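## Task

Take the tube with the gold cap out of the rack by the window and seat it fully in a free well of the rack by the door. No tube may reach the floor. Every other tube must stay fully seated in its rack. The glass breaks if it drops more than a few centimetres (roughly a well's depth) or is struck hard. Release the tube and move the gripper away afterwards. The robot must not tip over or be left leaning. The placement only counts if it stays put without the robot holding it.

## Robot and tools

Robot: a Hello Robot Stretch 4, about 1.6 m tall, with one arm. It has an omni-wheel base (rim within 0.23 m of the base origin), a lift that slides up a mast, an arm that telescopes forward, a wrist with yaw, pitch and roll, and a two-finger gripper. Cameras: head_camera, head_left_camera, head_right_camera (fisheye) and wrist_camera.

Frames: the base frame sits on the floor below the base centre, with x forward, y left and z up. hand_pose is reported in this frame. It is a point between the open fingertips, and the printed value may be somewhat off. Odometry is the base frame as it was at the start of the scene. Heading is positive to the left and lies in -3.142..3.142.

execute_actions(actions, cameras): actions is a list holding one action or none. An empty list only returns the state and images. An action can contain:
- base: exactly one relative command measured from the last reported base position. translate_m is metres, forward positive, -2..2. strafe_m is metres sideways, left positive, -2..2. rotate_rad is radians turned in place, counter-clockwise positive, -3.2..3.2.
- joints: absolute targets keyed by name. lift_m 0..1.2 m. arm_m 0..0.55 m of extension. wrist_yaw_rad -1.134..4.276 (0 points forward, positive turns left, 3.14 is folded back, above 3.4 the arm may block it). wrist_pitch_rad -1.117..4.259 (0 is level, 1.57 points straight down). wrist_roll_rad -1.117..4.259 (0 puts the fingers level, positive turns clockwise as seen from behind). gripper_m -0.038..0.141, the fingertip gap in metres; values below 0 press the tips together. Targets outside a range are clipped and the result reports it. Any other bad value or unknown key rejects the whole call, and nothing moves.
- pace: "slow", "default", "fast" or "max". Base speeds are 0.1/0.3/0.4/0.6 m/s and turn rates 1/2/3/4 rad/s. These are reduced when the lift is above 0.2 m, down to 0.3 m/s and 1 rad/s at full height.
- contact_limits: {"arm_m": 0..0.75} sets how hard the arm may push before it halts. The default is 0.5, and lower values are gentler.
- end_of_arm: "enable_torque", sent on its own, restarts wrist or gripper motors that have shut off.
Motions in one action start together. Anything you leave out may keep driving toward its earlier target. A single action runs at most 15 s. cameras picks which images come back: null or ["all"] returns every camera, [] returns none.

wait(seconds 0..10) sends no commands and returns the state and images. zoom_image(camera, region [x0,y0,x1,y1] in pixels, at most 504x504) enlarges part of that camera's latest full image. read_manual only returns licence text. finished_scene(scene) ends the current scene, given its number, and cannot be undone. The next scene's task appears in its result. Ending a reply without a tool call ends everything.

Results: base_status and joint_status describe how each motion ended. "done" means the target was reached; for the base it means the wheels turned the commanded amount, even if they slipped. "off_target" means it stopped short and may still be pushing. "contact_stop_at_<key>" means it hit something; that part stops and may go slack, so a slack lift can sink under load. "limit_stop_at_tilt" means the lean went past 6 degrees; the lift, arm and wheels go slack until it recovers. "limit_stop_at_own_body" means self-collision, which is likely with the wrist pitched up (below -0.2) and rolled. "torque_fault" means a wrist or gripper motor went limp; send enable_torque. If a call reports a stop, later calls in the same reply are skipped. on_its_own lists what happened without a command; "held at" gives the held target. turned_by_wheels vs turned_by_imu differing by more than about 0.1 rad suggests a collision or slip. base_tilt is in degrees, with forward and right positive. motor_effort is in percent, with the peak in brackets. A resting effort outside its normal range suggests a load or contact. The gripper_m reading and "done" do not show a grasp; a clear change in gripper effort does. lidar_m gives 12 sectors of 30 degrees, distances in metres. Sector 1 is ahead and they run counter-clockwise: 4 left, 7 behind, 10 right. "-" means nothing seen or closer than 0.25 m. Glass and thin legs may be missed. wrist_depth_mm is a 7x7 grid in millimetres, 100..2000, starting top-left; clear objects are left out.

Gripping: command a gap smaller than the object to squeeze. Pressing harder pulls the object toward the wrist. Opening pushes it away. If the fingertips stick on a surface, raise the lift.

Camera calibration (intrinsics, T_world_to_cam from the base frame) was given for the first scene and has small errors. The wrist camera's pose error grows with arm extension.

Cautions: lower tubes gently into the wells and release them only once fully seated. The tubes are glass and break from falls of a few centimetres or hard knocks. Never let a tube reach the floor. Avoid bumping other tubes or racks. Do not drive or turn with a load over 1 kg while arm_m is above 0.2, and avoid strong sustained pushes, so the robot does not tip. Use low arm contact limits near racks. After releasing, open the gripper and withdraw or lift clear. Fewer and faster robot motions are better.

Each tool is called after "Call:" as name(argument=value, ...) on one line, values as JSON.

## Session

Call:
execute_actions(actions=[])

Scene clock: 0.00 s.
base_odometry: x=+0.000 y=+0.000 heading=+0.000 (m, m, rad; odometry frame)
turned_by_wheels: +0.000 (rad since the last result)
turned_by_imu: +0.000 (rad since the last result)
base_tilt: forward=+0.5 right=-0.1 (deg)
lidar_m: 1.57 1.37 1.37 1.71 1.05 1.06 1.34 1.78 1.82 2.47 1.58 1.60
base_status: not commanded
joint_positions: lift_m=+0.238 arm_m=+0.002 wrist_yaw_rad=+3.227 wrist_pitch_rad=-0.013 wrist_roll_rad=-0.009 gripper_m=+0.057
joint_status: not commanded
motor_effort: lift_m=+20 arm_m=-1 wrist_yaw_rad=+1 wrist_pitch_rad=-6 wrist_roll_rad=+0 gripper_m=-3 wheel_0=+0 wheel_1=+0 wheel_2=+0 (%)
hand_pose: x=-0.1219 y=+0.0624 z=+0.4204 quat_wxyz=(-0.043, +0.007, -0.004, +0.999) (m; base frame)
wrist_depth_mm: - 125 133 - - 1618 960 / - 108 134 - 1983 1618 946 / - 114 135 - 1983 1618 931 / 138 136 202 - 1576 1118 931 / 223 - - - 1397 1138 960 / 224 1430 193 1499 198 1138 931 / 225 946 1008 110 1025 991 960
pictures: head_camera, head_left_camera, head_right_camera, wrist_camera
camera_calibration (this result's frames):
wrist_camera: T_world_to_cam=[[-0.0784906, 0.996653, 0.0228421, -0.0847463], [0.00342965, 0.0231827, -0.999725, 0.47322], [-0.996909, -0.0783907, -0.00523779, 0.110241], [0, 0, 0, 1]] pos_world=[0.101626, 0.082134, 0.475603]
Images, in order (width x height): head_camera 420x560, head_left_camera 420x672, head_right_camera 420x672, wrist_camera 616x392.

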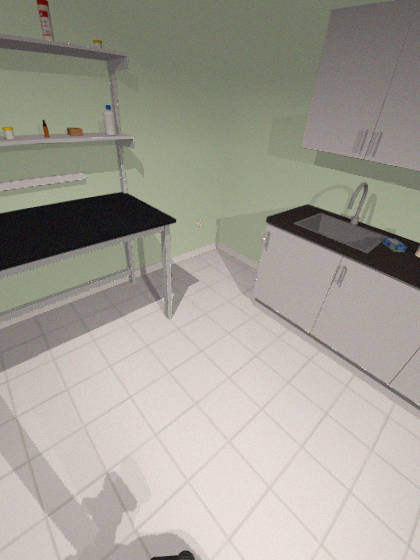

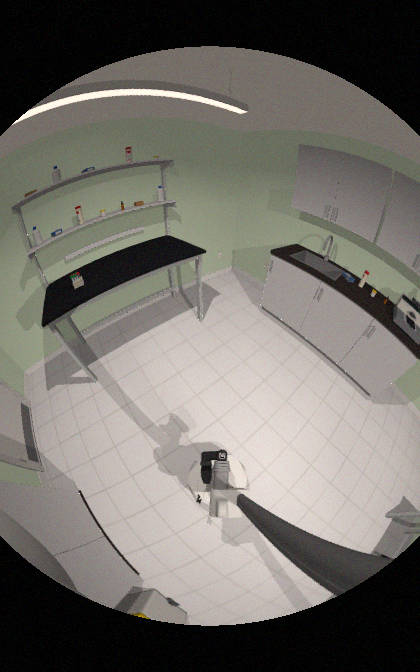

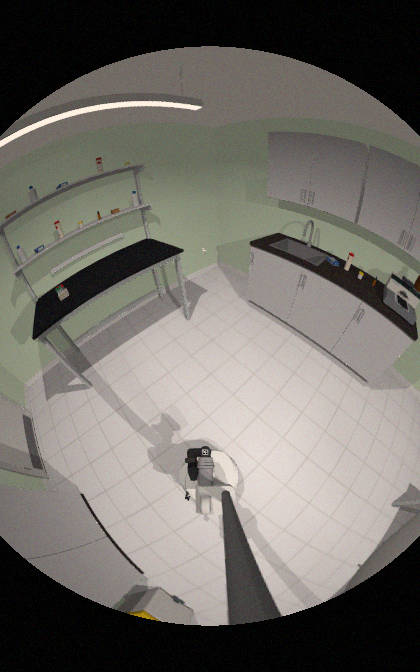

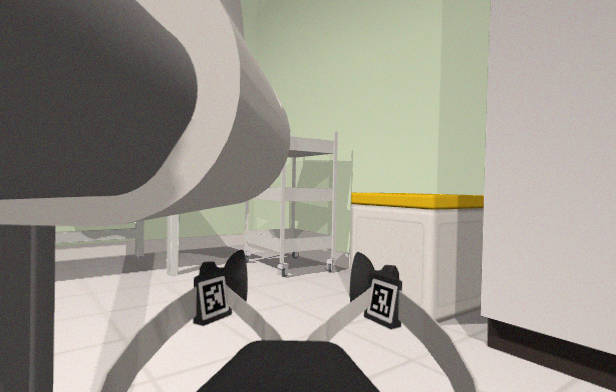

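Call:
execute_actions(actions=[{"base":{"rotate_rad":-2.39},"joints":{"lift_m":0.8,"wrist_yaw_rad":0,"wrist_pitch_rad":0.05}}])

Scene clock: 6.73 s.
base_odometry: x=+0.000 y=+0.000 heading=-2.390 (m, m, rad; odometry frame)
turned_by_wheels: -2.390 (rad since the last result)
turned_by_imu: -2.388 (rad since the last result)
base_tilt: forward=+0.6 right=-0.1 (deg)
lidar_m: 1.79 1.90 1.64 1.58 1.68 1.43 1.40 1.46 1.09 1.04 1.13 1.80
base_status: done
joint_positions: lift_m=+0.800 arm_m=+0.002 wrist_yaw_rad=+0.000 wrist_pitch_rad=+0.052 wrist_roll_rad=-0.009 gripper_m=+0.057
joint_status: all done
motor_effort: lift_m=+23(23) arm_m=-1(1) wrist_yaw_rad=+0(6) wrist_pitch_rad=-6(1) wrist_roll_rad=+0(0) gripper_m=-3(1) wheel_0=+0(5) wheel_1=-1(5) wheel_2=-1(5) (%)
hand_pose: x=+0.4611 y=-0.0873 z=+0.9630 quat_wxyz=(+1.000, -0.005, +0.026, +0.000) (m; base frame)
wrist_depth_mm: - - - - - - - / - - - - - - - / - - - - - - - / - - - - - - - / - - - 1983 1618 - - / - - 194 - 198 - - / 1863 1863 1983 110 1983 1921 1756
pictures: head_camera, head_left_camera, head_right_camera, wrist_camera
camera_calibration (this result's frames):
wrist_camera: T_world_to_cam=[[-0.00536296, -0.999715, 0.0232711, -0.110639], [-0.070511, -0.0228354, -0.99725, 1.04478], [0.997497, -0.00698908, -0.0703684, -0.168163], [0, 0, 0, 1]] pos_world=[0.240818, -0.0879248, 1.03265]
Images, in order (width x height): head_camera 420x560, head_left_camera 420x672, head_right_camera 420x672, wrist_camera 616x392.

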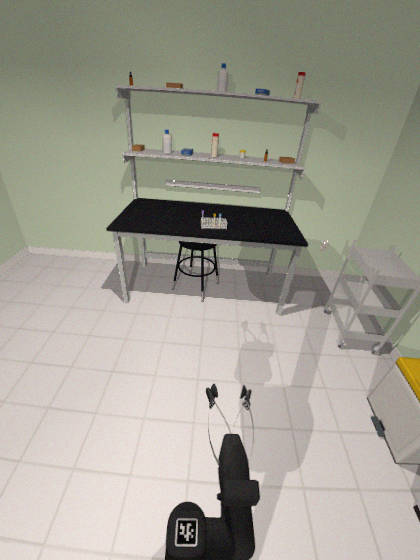

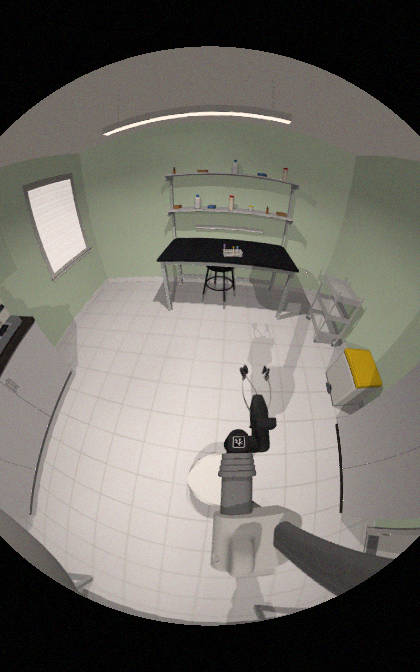

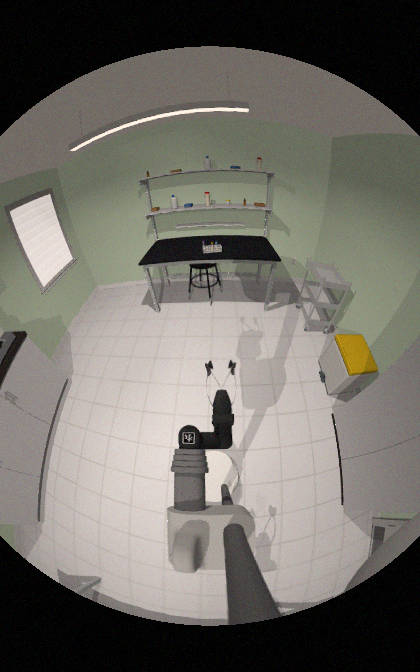

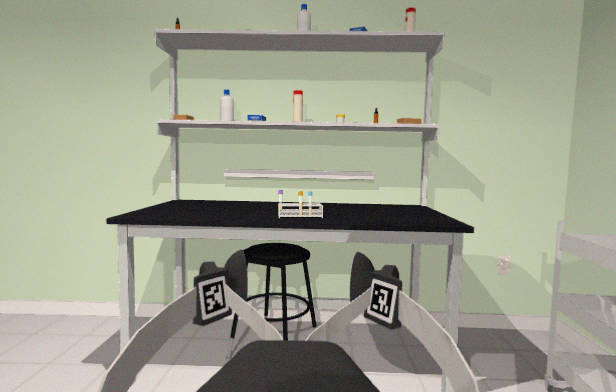

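Call:
execute_actions(actions=[{"base":{"translate_m":1.4}}])

Call:
zoom_image(camera="head_camera", region=[170, 320, 290, 440])

Scene clock: 16.97 s.
base_odometry: x=-1.023 y=-0.956 heading=-2.390 (m, m, rad; odometry frame)
turned_by_wheels: +0.000 (rad since the last result)
turned_by_imu: -0.001 (rad since the last result)
base_tilt: forward=+0.5 right=-0.1 (deg)
lidar_m: 0.40 0.44 0.63 2.10 1.67 2.32 3.51 1.55 1.26 1.14 0.56 0.40
base_status: done
joint_positions: lift_m=+0.800 arm_m=+0.002 wrist_yaw_rad=+0.000 wrist_pitch_rad=+0.052 wrist_roll_rad=-0.009 gripper_m=+0.057
joint_status: not commanded
motor_effort: lift_m=+22(23) arm_m=-1(1) wrist_yaw_rad=+0(1) wrist_pitch_rad=-5(7) wrist_roll_rad=+1(0) gripper_m=+0(0) wheel_0=-1(5) wheel_1=-1(5) wheel_2=+1(8) (%)
hand_pose: x=+0.4611 y=-0.0874 z=+0.9631 quat_wxyz=(+1.000, -0.005, +0.026, +0.000) (m; base frame)
wrist_depth_mm: 715 715 946 707 931 931 931 / 960 976 904 891 878 866 854 / 1008 991 976 960 946 946 946 / 991 976 991 976 946 960 976 / 1008 1008 991 991 976 976 976 / 668 668 195 683 198 699 715 / 492 462 496 110 492 488 512
pictures: head_camera, head_left_camera, head_right_camera, wrist_camera
camera_calibration (this result's frames):
wrist_camera: T_world_to_cam=[[-0.00559437, -0.999714, 0.0232711, -0.110602], [-0.0705163, -0.0228191, -0.99725, 1.04489], [0.997495, -0.00721997, -0.0703684, -0.168156], [0, 0, 0, 1]] pos_world=[0.240798, -0.0879405, 1.03276]
Images, in order (width x height): head_camera 420x560, head_left_camera 420x672, head_right_camera 420x672, wrist_camera 616x392.

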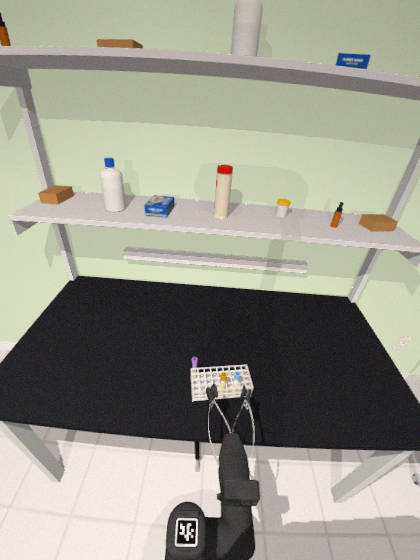

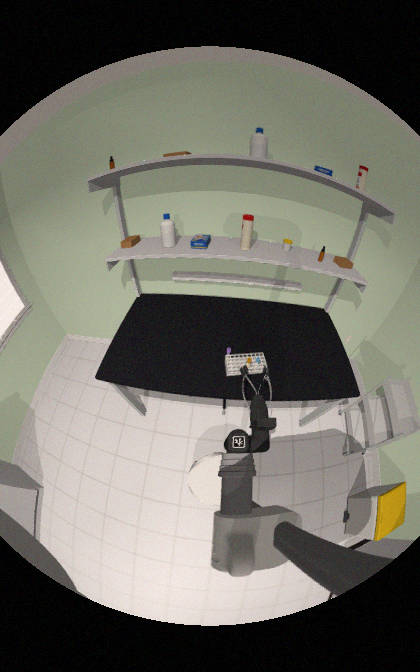

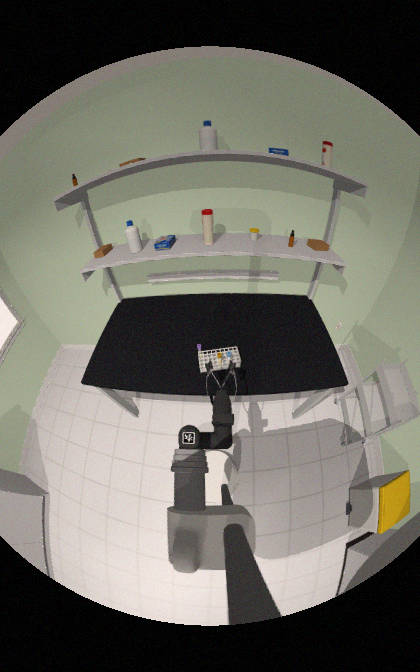

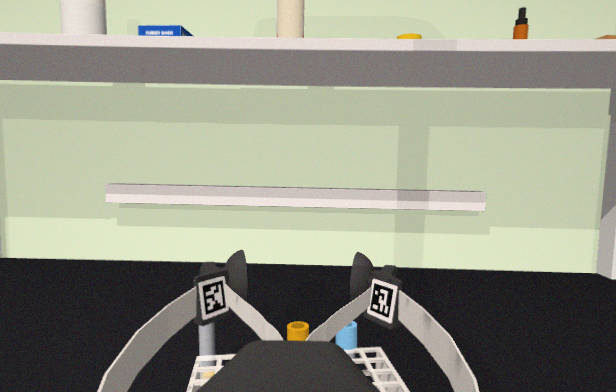

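Region (170, 320, 290, 440) of head_camera's 420x560 image, scaled by 4.200, with more detail than that image has.

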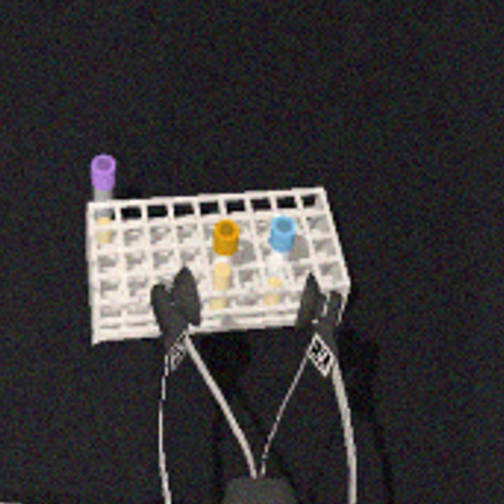

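Call:
execute_actions(actions=[{"joints":{"lift_m":0.768,"arm_m":0.09,"gripper_m":0.028}}], cameras=["head_camera","head_right_camera","wrist_camera"])

Call:
zoom_image(camera="head_camera", region=[185, 340, 275, 430])

Call:
zoom_image(camera="wrist_camera", region=[170, 230, 420, 392])

Scene clock: 50.50 s.
base_odometry: x=-1.023 y=-0.956 heading=-2.390 (m, m, rad; odometry frame)
turned_by_wheels: +0.000 (rad since the last result)
turned_by_imu: +0.001 (rad since the last result)
base_tilt: forward=+0.6 right=-0.1 (deg)
lidar_m: 0.41 0.43 0.60 2.11 1.68 2.32 3.51 1.54 1.26 1.15 0.56 0.41
base_status: not commanded
joint_positions: lift_m=+0.768 arm_m=+0.089 wrist_yaw_rad=+0.000 wrist_pitch_rad=+0.052 wrist_roll_rad=-0.009 gripper_m=+0.028
joint_status: all done
motor_effort: lift_m=+17(22) arm_m=+6(7) wrist_yaw_rad=+1(0) wrist_pitch_rad=-6(6) wrist_roll_rad=+0(0) gripper_m=-2(3) wheel_0=-1(1) wheel_1=-1(1) wheel_2=+0(1) (%)
hand_pose: x=+0.5480 y=-0.0874 z=+0.9314 quat_wxyz=(+1.000, -0.005, +0.026, +0.000) (m; base frame)
wrist_depth_mm: 647 627 621 615 603 603 597 / 878 878 878 854 866 866 842 / 891 891 891 866 878 866 854 / 917 904 904 891 891 878 891 / 917 904 891 891 891 891 891 / 585 585 190 517 193 615 621 / 430 389 433 110 314 445 449
pictures: head_camera, head_right_camera, wrist_camera
camera_calibration (this result's frames):
wrist_camera: T_world_to_cam=[[-0.00573323, -0.999713, 0.0232713, -0.109343], [-0.0705436, -0.0228093, -0.997248, 1.01946], [0.997492, -0.0073591, -0.0703925, -0.257032], [0, 0, 0, 1]] pos_world=[0.327677, -0.08795, 1.0011]
Images, in order (width x height): head_camera 420x560, head_right_camera 420x672, wrist_camera 616x392.

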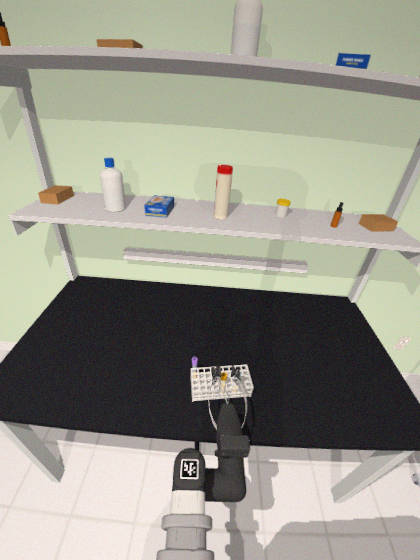

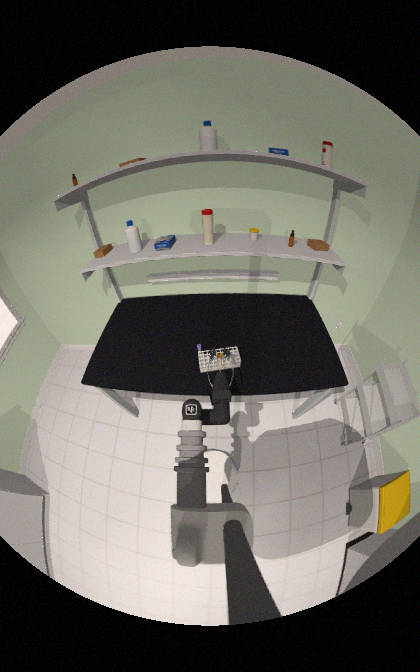

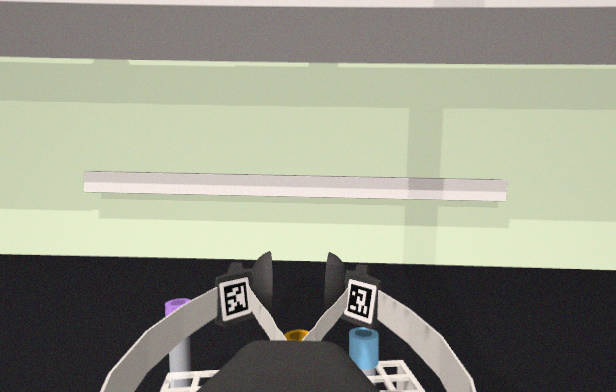

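Region (185, 340, 275, 430) of head_camera's 420x560 image, scaled by 5.600, with more detail than that image has.

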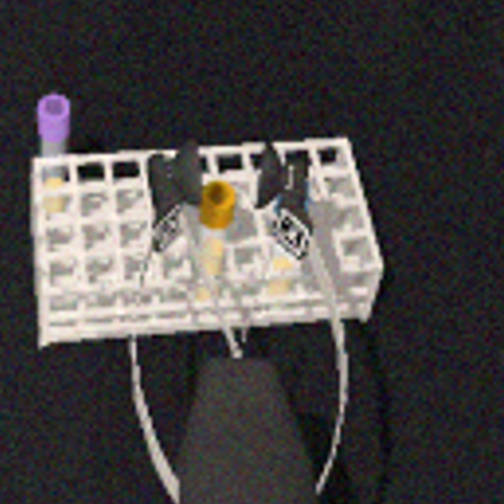

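Region (170, 230, 420, 392) of wrist_camera's 616x392 image, scaled by 2.016; it fills the top 327 rows of this view, and the rest is white.

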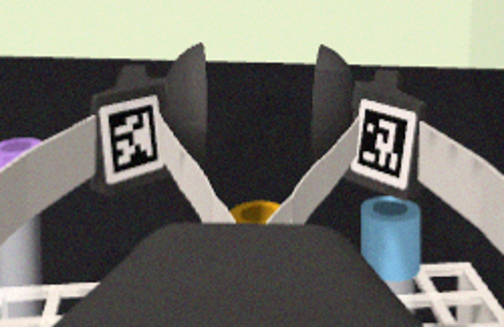

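Call:
execute_actions(actions=[{"joints":{"lift_m":0.754,"arm_m":0.10,"gripper_m":0.021,"wrist_yaw_rad":0.004},"pace":"slow"}], cameras=["head_camera","wrist_camera"])

Call:
zoom_image(camera="head_camera", region=[185, 340, 275, 430])

Call:
zoom_image(camera="wrist_camera", region=[170, 230, 420, 392])

Scene clock: 64.77 s.
base_odometry: x=-1.023 y=-0.956 heading=-2.390 (m, m, rad; odometry frame)
turned_by_wheels: +0.000 (rad since the last result)
turned_by_imu: +0.001 (rad since the last result)
base_tilt: forward=+0.6 right=-0.1 (deg)
lidar_m: 0.41 0.44 0.60 2.10 1.68 2.29 3.50 1.55 1.26 1.14 0.56 0.43
base_status: not commanded
joint_positions: lift_m=+0.754 arm_m=+0.099 wrist_yaw_rad=+0.004 wrist_pitch_rad=+0.052 wrist_roll_rad=-0.009 gripper_m=+0.021
joint_status: all done
motor_effort: lift_m=+18(17) arm_m=+6(6) wrist_yaw_rad=+2(1) wrist_pitch_rad=-4(9) wrist_roll_rad=+0(0) gripper_m=-5(1) wheel_0=-1(1) wheel_1=-1(2) wheel_2=+1(0) (%)
hand_pose: x=+0.5583 y=-0.0864 z=+0.9174 quat_wxyz=(+1.000, -0.005, +0.026, +0.002) (m; base frame)
wrist_depth_mm: 691 683 661 647 640 640 640 / 878 854 866 854 842 842 831 / 878 891 878 854 866 842 842 / 904 904 891 878 866 854 866 / 854 866 891 891 866 878 854 / 549 554 188 213 229 574 585 / 404 283 387 110 277 418 427
pictures: head_camera, wrist_camera
camera_calibration (this result's frames):
wrist_camera: T_world_to_cam=[[-0.00218199, -0.999727, 0.0232713, -0.109919], [-0.0704622, -0.0230598, -0.997248, 1.00619], [0.997512, -0.00381573, -0.0703926, -0.267986], [0, 0, 0, 1]] pos_world=[0.337978, -0.0877086, 0.987112]
Images, in order (width x height): head_camera 420x560, wrist_camera 616x392.

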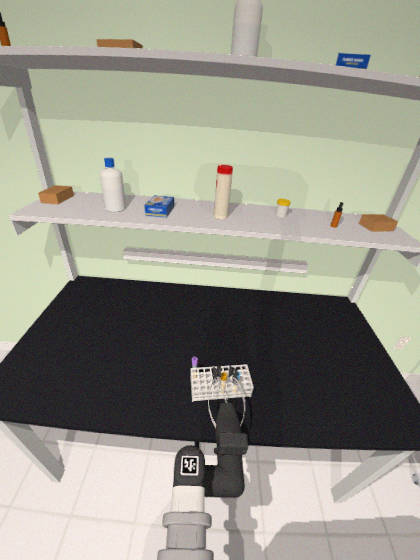

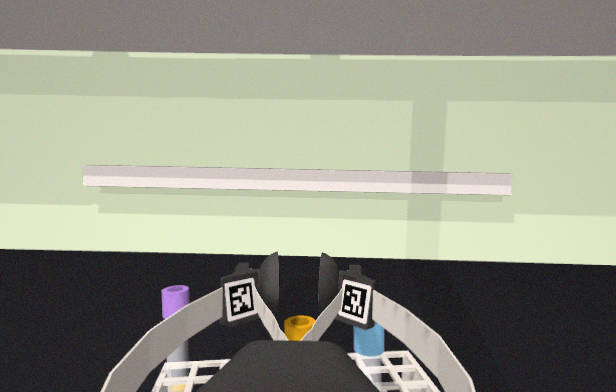

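Region (185, 340, 275, 430) of head_camera's 420x560 image, scaled by 5.600, with more detail than that image has.

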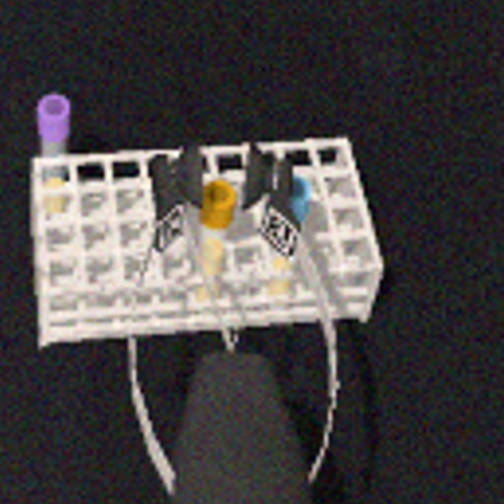

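Region (170, 230, 420, 392) of wrist_camera's 616x392 image, scaled by 2.016; it fills the top 327 rows of this view, and the rest is white.

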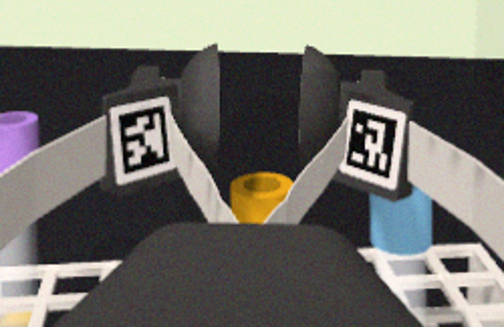

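Call:
execute_actions(actions=[{"joints":{"lift_m":0.743,"gripper_m":0.018,"wrist_yaw_rad":0.007},"pace":"slow"}], cameras=["head_camera","wrist_camera"])

Call:
zoom_image(camera="head_camera", region=[185, 340, 275, 430])

Call:
zoom_image(camera="wrist_camera", region=[170, 230, 420, 392])

Scene clock: 80.83 s.
base_odometry: x=-1.023 y=-0.956 heading=-2.390 (m, m, rad; odometry frame)
turned_by_wheels: +0.000 (rad since the last result)
turned_by_imu: +0.001 (rad since the last result)
base_tilt: forward=+0.6 right=-0.1 (deg)
lidar_m: 0.40 0.43 0.62 2.09 1.67 2.30 3.49 1.58 1.26 1.15 0.56 0.42
base_status: not commanded
joint_positions: lift_m=+0.743 arm_m=+0.099 wrist_yaw_rad=+0.007 wrist_pitch_rad=+0.052 wrist_roll_rad=-0.009 gripper_m=+0.018
joint_status: all done
motor_effort: lift_m=+17(19) arm_m=+6(6) wrist_yaw_rad=+2(4) wrist_pitch_rad=-8(7) wrist_roll_rad=+0(0) gripper_m=-5(1) wheel_0=-1(1) wheel_1=-2(1) wheel_2=+0(1) (%)
hand_pose: x=+0.5586 y=-0.0855 z=+0.9064 quat_wxyz=(+1.000, -0.005, +0.026, +0.003) (m; base frame)
wrist_depth_mm: 723 715 691 683 683 676 668 / 878 866 866 854 842 842 831 / 891 891 866 878 866 842 842 / 904 891 891 878 878 866 866 / 820 831 842 854 878 866 866 / 517 521 190 215 231 549 559 / 384 253 294 110 278 397 402
pictures: head_camera, wrist_camera
camera_calibration (this result's frames):
wrist_camera: T_world_to_cam=[[0.00075265, -0.999729, 0.0232711, -0.110455], [-0.0703941, -0.0232664, -0.997248, 0.995207], [0.997519, -0.000887571, -0.0703925, -0.268765], [0, 0, 0, 1]] pos_world=[0.338238, -0.0875084, 0.976119]
Images, in order (width x height): head_camera 420x560, wrist_camera 616x392.

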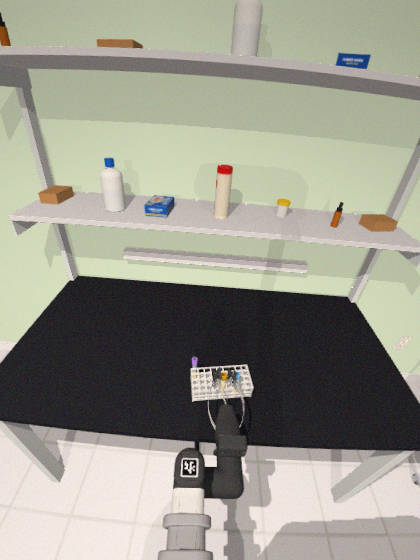

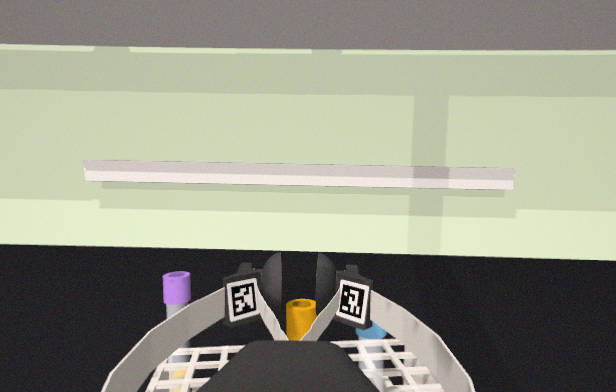

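Region (185, 340, 275, 430) of head_camera's 420x560 image, scaled by 5.600, with more detail than that image has.

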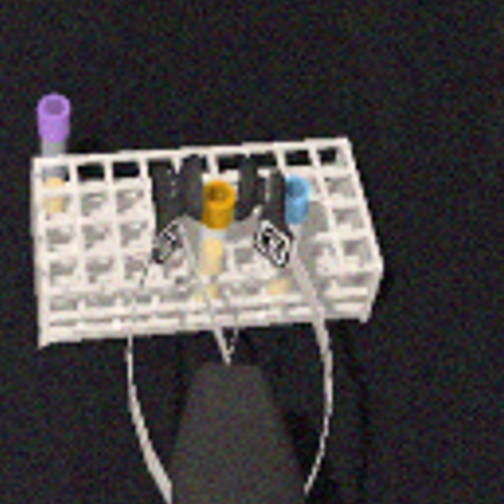

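Region (170, 230, 420, 392) of wrist_camera's 616x392 image, scaled by 2.016; it fills the top 327 rows of this view, and the rest is white.

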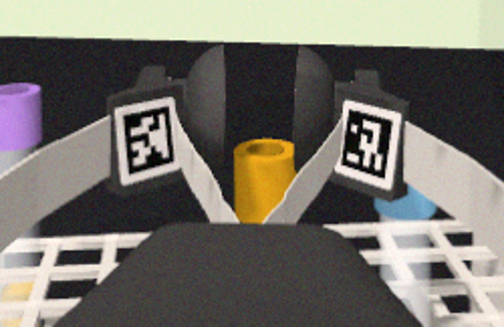

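Call:
execute_actions(actions=[{"joints":{"lift_m":0.737},"pace":"slow"}], cameras=[])

Call:
execute_actions(actions=[{"joints":{"gripper_m":-0.006,"arm_m":0.104,"wrist_yaw_rad":0.003},"pace":"slow"}], cameras=["wrist_camera"])

Call:
execute_actions(actions=[{"joints":{"lift_m":0.80},"pace":"slow"}], cameras=["head_camera","wrist_camera"])

Call:
zoom_image(camera="head_camera", region=[185, 340, 275, 430])

Scene clock: 90.00 s.
base_odometry: x=-1.023 y=-0.956 heading=-2.390 (m, m, rad; odometry frame)
turned_by_wheels: +0.000 (rad since the last result)
turned_by_imu: +0.001 (rad since the last result)
base_tilt: forward=+0.6 right=-0.1 (deg)
lidar_m: 0.40 0.43 0.64 2.10 1.68 2.29 3.50 1.57 1.25 1.14 0.57 0.42
base_status: not commanded
joint_positions: lift_m=+0.737 arm_m=+0.099 wrist_yaw_rad=+0.007 wrist_pitch_rad=+0.052 wrist_roll_rad=-0.009 gripper_m=+0.018
joint_status: all done
motor_effort: lift_m=+17(19) arm_m=+6(6) wrist_yaw_rad=+2(2) wrist_pitch_rad=-5(7) wrist_roll_rad=+0(0) gripper_m=+1(1) wheel_0=-1(1) wheel_1=-1(2) wheel_2=+1(0) (%)
hand_pose: x=+0.5586 y=-0.0855 z=+0.9004 quat_wxyz=(+1.000, -0.005, +0.026, +0.003) (m; base frame)
wrist_depth_mm: 750 732 707 699 699 683 691 / 878 866 854 854 842 831 842 / 891 878 866 854 866 854 842 / 904 891 891 878 878 866 854 / 798 809 820 820 854 866 878 / 504 508 190 215 455 535 544 / 370 248 289 110 274 384 392
pictures: none
No camera images: the call's "cameras" was empty. Leave "cameras" out to get every camera's image.

Scene clock: 91.23 s.
base_odometry: x=-1.023 y=-0.956 heading=-2.390 (m, m, rad; odometry frame)
turned_by_wheels: +0.000 (rad since the last result)
turned_by_imu: +0.000 (rad since the last result)
base_tilt: forward=+0.6 right=-0.1 (deg)
lidar_m: 0.38 0.44 0.63 2.09 1.67 2.31 3.51 1.55 1.26 1.15 0.56 0.42
base_status: not commanded
joint_positions: lift_m=+0.737 arm_m=+0.103 wrist_yaw_rad=+0.003 wrist_pitch_rad=+0.052 wrist_roll_rad=-0.009 gripper_m=-0.006
joint_status: all done
motor_effort: lift_m=+17(17) arm_m=+6(7) wrist_yaw_rad=+1(1) wrist_pitch_rad=-4(6) wrist_roll_rad=+0(1) gripper_m=-12(12) wheel_0=-1(1) wheel_1=-2(2) wheel_2=+1(0) (%)
hand_pose: x=+0.5623 y=-0.0865 z=+0.9005 quat_wxyz=(+1.000, -0.005, +0.026, +0.002) (m; base frame)
wrist_depth_mm: 732 723 707 699 691 691 691 / 866 878 866 854 842 842 842 / 878 866 878 854 866 842 831 / 891 891 891 878 878 866 866 / 798 809 820 842 854 866 854 / 504 508 186 215 185 535 539 / 370 259 289 110 281 368 392
pictures: wrist_camera
camera_calibration (this result's frames):
wrist_camera: T_world_to_cam=[[-0.00254329, -0.999726, 0.0232692, -0.109414], [-0.0701536, -0.0230336, -0.99727, 0.989466], [0.997533, -0.00416877, -0.0700758, -0.273477], [0, 0, 0, 1]] pos_world=[0.341939, -0.0877328, 0.970147]
Images, in order (width x height): wrist_camera 616x392.

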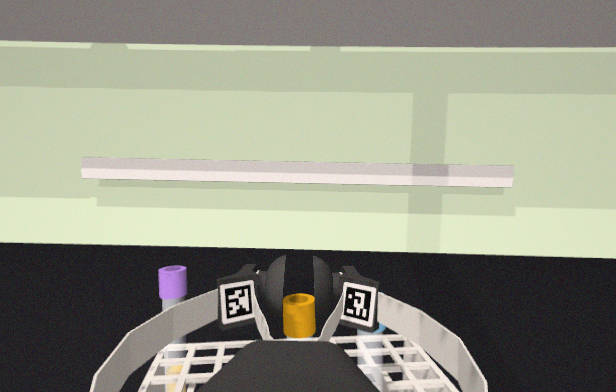

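Scene clock: 92.63 s.
base_odometry: x=-1.023 y=-0.956 heading=-2.390 (m, m, rad; odometry frame)
turned_by_wheels: +0.000 (rad since the last result)
turned_by_imu: +0.000 (rad since the last result)
base_tilt: forward=+0.6 right=-0.1 (deg)
lidar_m: 0.40 0.42 0.62 2.09 1.67 2.30 3.50 1.56 1.26 1.14 0.56 0.42
base_status: not commanded
joint_positions: lift_m=+0.800 arm_m=+0.103 wrist_yaw_rad=+0.003 wrist_pitch_rad=+0.052 wrist_roll_rad=-0.009 gripper_m=-0.006
joint_status: all done
motor_effort: lift_m=+23(24) arm_m=+5(6) wrist_yaw_rad=+0(0) wrist_pitch_rad=-6(6) wrist_roll_rad=+1(0) gripper_m=-14(12) wheel_0=-1(1) wheel_1=-1(2) wheel_2=+1(1) (%)
hand_pose: x=+0.5623 y=-0.0865 z=+0.9629 quat_wxyz=(+1.000, -0.005, +0.026, +0.002) (m; base frame)
wrist_depth_mm: 597 585 580 564 559 559 554 / 854 854 854 854 842 842 842 / 878 878 866 878 854 854 842 / 891 878 878 866 878 854 854 / 891 891 891 878 891 878 866 / 661 668 186 215 185 699 715 / 484 277 492 110 500 477 512
pictures: head_camera, wrist_camera
camera_calibration (this result's frames):
wrist_camera: T_world_to_cam=[[-0.00253452, -0.999726, 0.0232716, -0.110873], [-0.0705203, -0.0230351, -0.997244, 1.05189], [0.997507, -0.00416866, -0.0704426, -0.268734], [0, 0, 0, 1]] pos_world=[0.341962, -0.0877327, 1.03264]
Images, in order (width x height): head_camera 420x560, wrist_camera 616x392.

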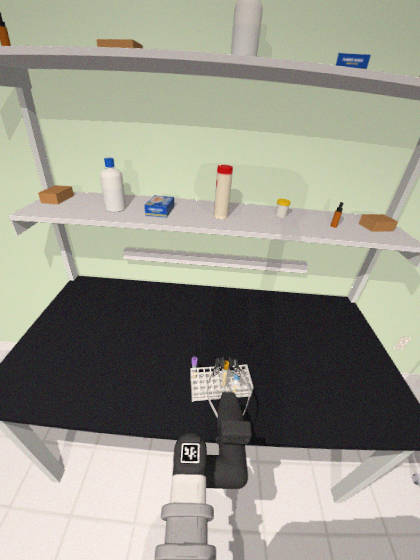

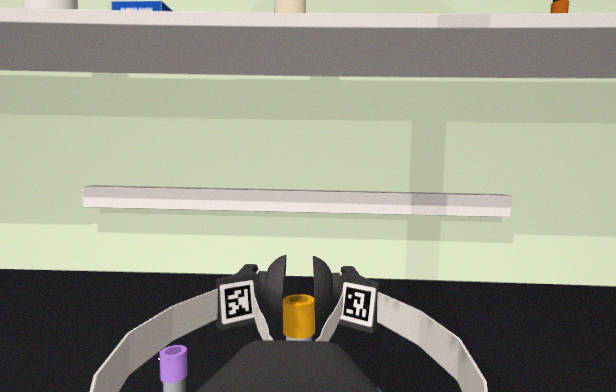

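Region (185, 340, 275, 430) of head_camera's 420x560 image, scaled by 5.600, with more detail than that image has.

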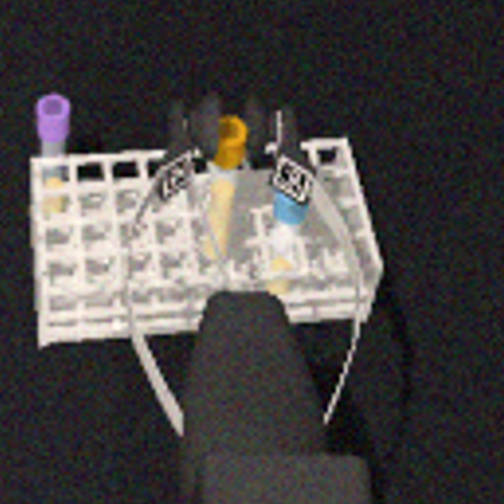

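Call:
execute_actions(actions=[{"base":{"translate_m":-1.2},"joints":{"lift_m":0.82,"arm_m":0.005}}], cameras=["head_camera"])

Call:
execute_actions(actions=[{"base":{"rotate_rad":3.12},"pace":"slow"}])

Scene clock: 104.13 s.
base_odometry: x=-0.146 y=-0.137 heading=-2.390 (m, m, rad; odometry frame)
turned_by_wheels: +0.000 (rad since the last result)
turned_by_imu: +0.005 (rad since the last result)
base_tilt: forward=+0.5 right=-0.1 (deg)
lidar_m: 1.59 1.67 1.60 1.57 1.68 1.64 1.63 1.67 1.09 1.08 1.23 1.64
base_status: done
joint_positions: lift_m=+0.820 arm_m=+0.006 wrist_yaw_rad=+0.003 wrist_pitch_rad=+0.052 wrist_roll_rad=-0.009 gripper_m=-0.006
joint_status: all done
motor_effort: lift_m=+22(24) arm_m=-6(5) wrist_yaw_rad=+1(0) wrist_pitch_rad=-7(5) wrist_roll_rad=+0(0) gripper_m=-11(9) wheel_0=-1(5) wheel_1=+0(6) wheel_2=-2(7) (%)
hand_pose: x=+0.4652 y=-0.0866 z=+0.9830 quat_wxyz=(+1.000, -0.005, +0.026, +0.002) (m; base frame)
wrist_depth_mm: - - - - - - - / - - - - - - - / - - - - - - - / - - - - - - - / - 1464 1464 1430 1576 - - / - - 186 216 184 - - / 1983 1499 1921 110 1983 1808 1983
pictures: head_camera
Images, in order (width x height): head_camera 420x560.

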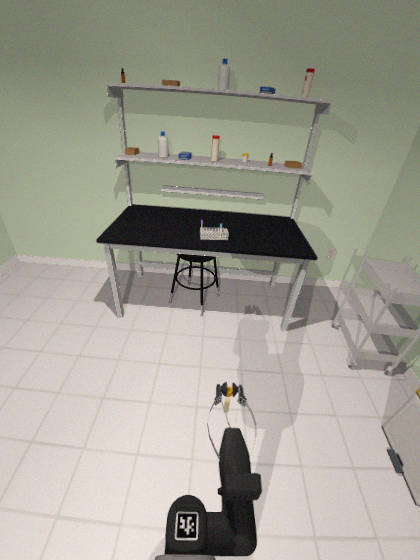

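Scene clock: 108.53 s.
base_odometry: x=-0.146 y=-0.137 heading=+0.729 (m, m, rad; odometry frame)
turned_by_wheels: +3.120 (rad since the last result)
turned_by_imu: +3.121 (rad since the last result)
base_tilt: forward=+0.5 right=-0.1 (deg)
lidar_m: 1.57 1.62 1.13 1.07 1.23 1.67 1.61 1.67 1.65 1.57 1.64 1.63
base_status: done
joint_positions: lift_m=+0.820 arm_m=+0.006 wrist_yaw_rad=+0.003 wrist_pitch_rad=+0.052 wrist_roll_rad=-0.009 gripper_m=-0.006
joint_status: not commanded
motor_effort: lift_m=+22(22) arm_m=-6(6) wrist_yaw_rad=+1(1) wrist_pitch_rad=-6(6) wrist_roll_rad=+0(0) gripper_m=-13(10) wheel_0=-2(4) wheel_1=-1(5) wheel_2=-2(6) (%)
hand_pose: x=+0.4652 y=-0.0866 z=+0.9830 quat_wxyz=(+1.000, -0.005, +0.026, +0.002) (m; base frame)
wrist_depth_mm: - - - - - - - / - - - - - - - / - - - - - - - / - - 1808 1921 1464 1537 - / - - - - - - - / - - 185 216 185 - - / 1983 1464 1983 110 - 1537 -
pictures: head_camera, head_left_camera, head_right_camera, wrist_camera
camera_calibration (this result's frames):
wrist_camera: T_world_to_cam=[[-0.00281232, -0.999725, 0.0232693, -0.111536], [-0.0707117, -0.0230123, -0.997231, 1.06513], [0.997493, -0.00444994, -0.0706275, -0.17035], [0, 0, 0, 1]] pos_world=[0.244926, -0.0877521, 1.05274]
Images, in order (width x height): head_camera 420x560, head_left_camera 420x672, head_right_camera 420x672, wrist_camera 616x392.

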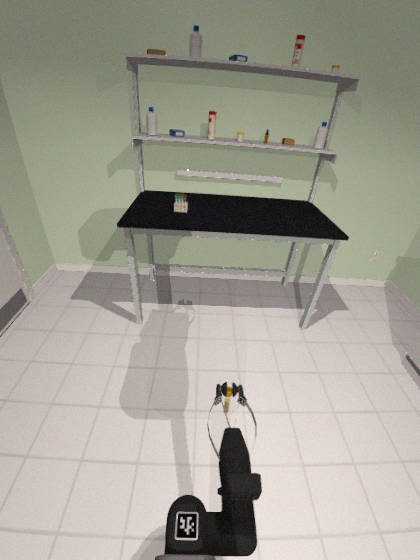

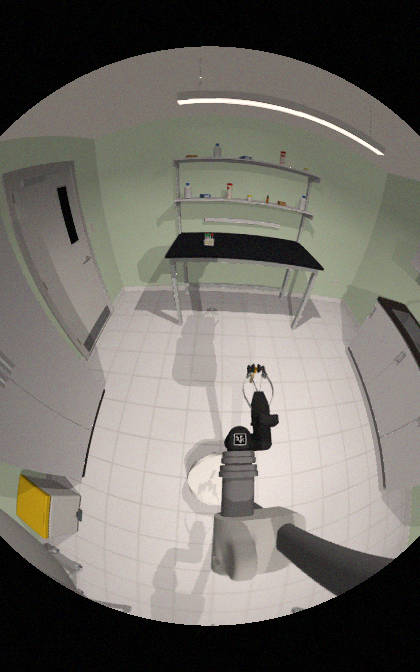

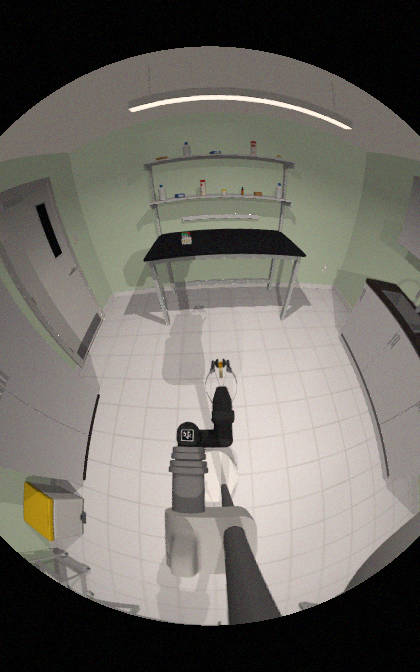

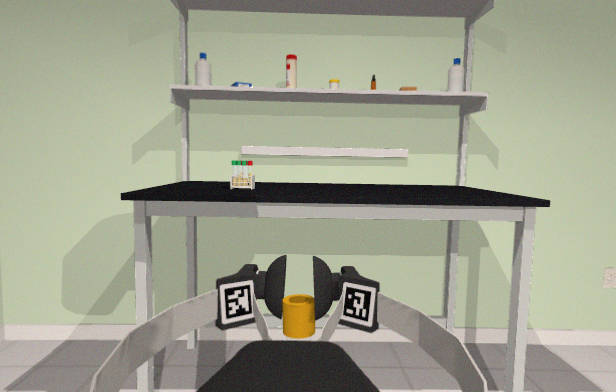

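Call:
execute_actions(actions=[{"base":{"strafe_m":0.22},"joints":{"lift_m":1.02}}], cameras=[])

Call:
execute_actions(actions=[{"base":{"translate_m":1.2}}])

Call:
zoom_image(camera="head_camera", region=[160, 260, 290, 390])

Scene clock: 119.90 s.
base_odometry: x=-0.292 y=+0.027 heading=+0.729 (m, m, rad; odometry frame)
turned_by_wheels: +0.000 (rad since the last result)
turned_by_imu: +0.001 (rad since the last result)
base_tilt: forward=+0.6 right=-0.1 (deg)
lidar_m: 0.45 1.88 0.89 0.84 0.90 1.56 1.63 1.67 1.91 1.79 1.85 1.66
base_status: done
joint_positions: lift_m=+1.020 arm_m=+0.006 wrist_yaw_rad=+0.003 wrist_pitch_rad=+0.052 wrist_roll_rad=-0.009 gripper_m=-0.006
joint_status: all done
motor_effort: lift_m=+23(24) arm_m=-6(6) wrist_yaw_rad=+1(1) wrist_pitch_rad=-7(8) wrist_roll_rad=+1(1) gripper_m=-11(9) wheel_0=+1(8) wheel_1=-1(8) wheel_2=-1(1) (%)
hand_pose: x=+0.4652 y=-0.0866 z=+1.1829 quat_wxyz=(+1.000, -0.005, +0.026, +0.002) (m; base frame)
wrist_depth_mm: - - - - - - - / - - - - - - - / - - - - - - - / - - - - - - - / - - 1576 1464 1576 1661 - / - - 186 215 185 - - / - - - 110 - - -
pictures: none
No camera images: the call's "cameras" was empty. Leave "cameras" out to get every camera's image.

Scene clock: 125.37 s.
base_odometry: x=+0.602 y=+0.827 heading=+0.729 (m, m, rad; odometry frame)
turned_by_wheels: +0.000 (rad since the last result)
turned_by_imu: +0.000 (rad since the last result)
base_tilt: forward=+0.5 right=-0.1 (deg)
lidar_m: 0.38 0.40 1.37 1.31 1.00 1.23 3.56 2.95 1.87 1.79 0.56 0.41
base_status: done
joint_positions: lift_m=+1.020 arm_m=+0.006 wrist_yaw_rad=+0.003 wrist_pitch_rad=+0.052 wrist_roll_rad=-0.009 gripper_m=-0.006
joint_status: not commanded
motor_effort: lift_m=+22(23) arm_m=-6(5) wrist_yaw_rad=+1(1) wrist_pitch_rad=-7(6) wrist_roll_rad=-1(1) gripper_m=-10(15) wheel_0=+1(5) wheel_1=+0(6) wheel_2=+0(9) (%)
hand_pose: x=+0.4652 y=-0.0866 z=+1.1829 quat_wxyz=(+1.000, -0.005, +0.026, +0.002) (m; base frame)
wrist_depth_mm: 904 820 904 917 917 931 931 / 917 707 798 778 723 715 732 / 931 931 946 946 946 946 946 / 946 931 946 946 946 946 960 / 946 946 960 960 991 976 976 / 976 854 186 215 185 878 904 / 654 559 621 110 627 609 654
pictures: head_camera, head_left_camera, head_right_camera, wrist_camera
camera_calibration (this result's frames):
wrist_camera: T_world_to_cam=[[-0.00281227, -0.999725, 0.0232692, -0.116188], [-0.0707118, -0.0230123, -0.997231, 1.26452], [0.997493, -0.00444989, -0.0706277, -0.156214], [0, 0, 0, 1]] pos_world=[0.244912, -0.0877521, 1.25269]
Images, in order (width x height): head_camera 420x560, head_left_camera 420x672, head_right_camera 420x672, wrist_camera 616x392.

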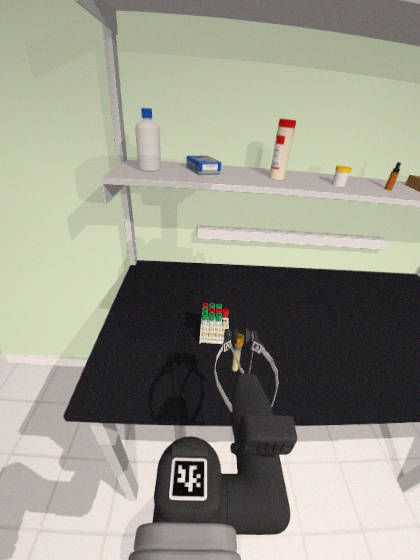

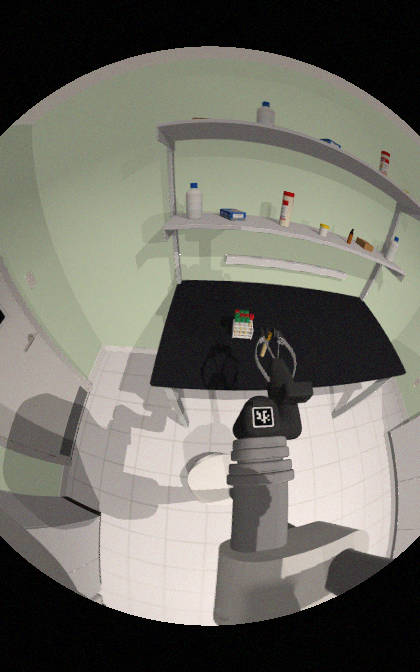

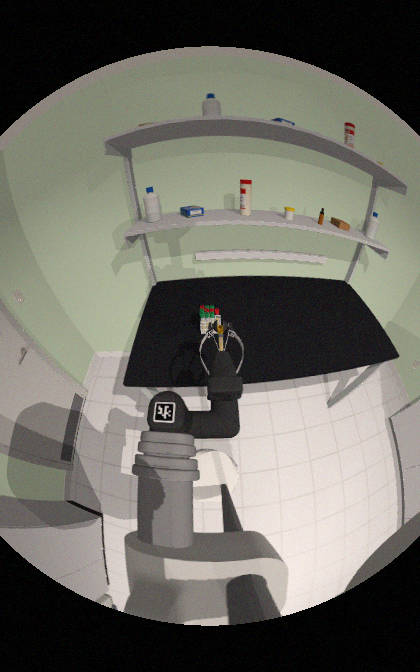

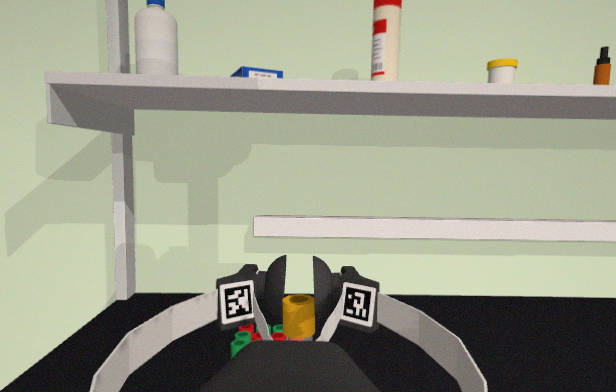

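Region (160, 260, 290, 390) of head_camera's 420x560 image, scaled by 3.877, with more detail than that image has.

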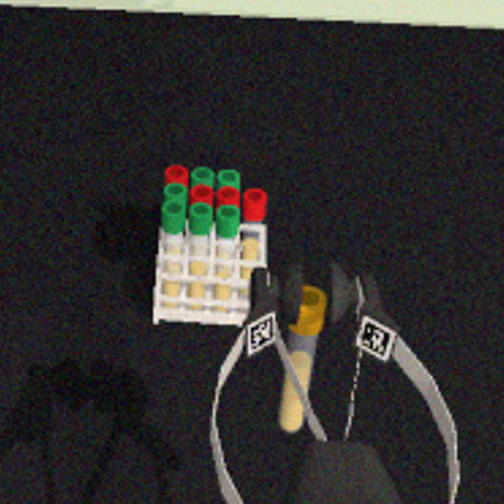

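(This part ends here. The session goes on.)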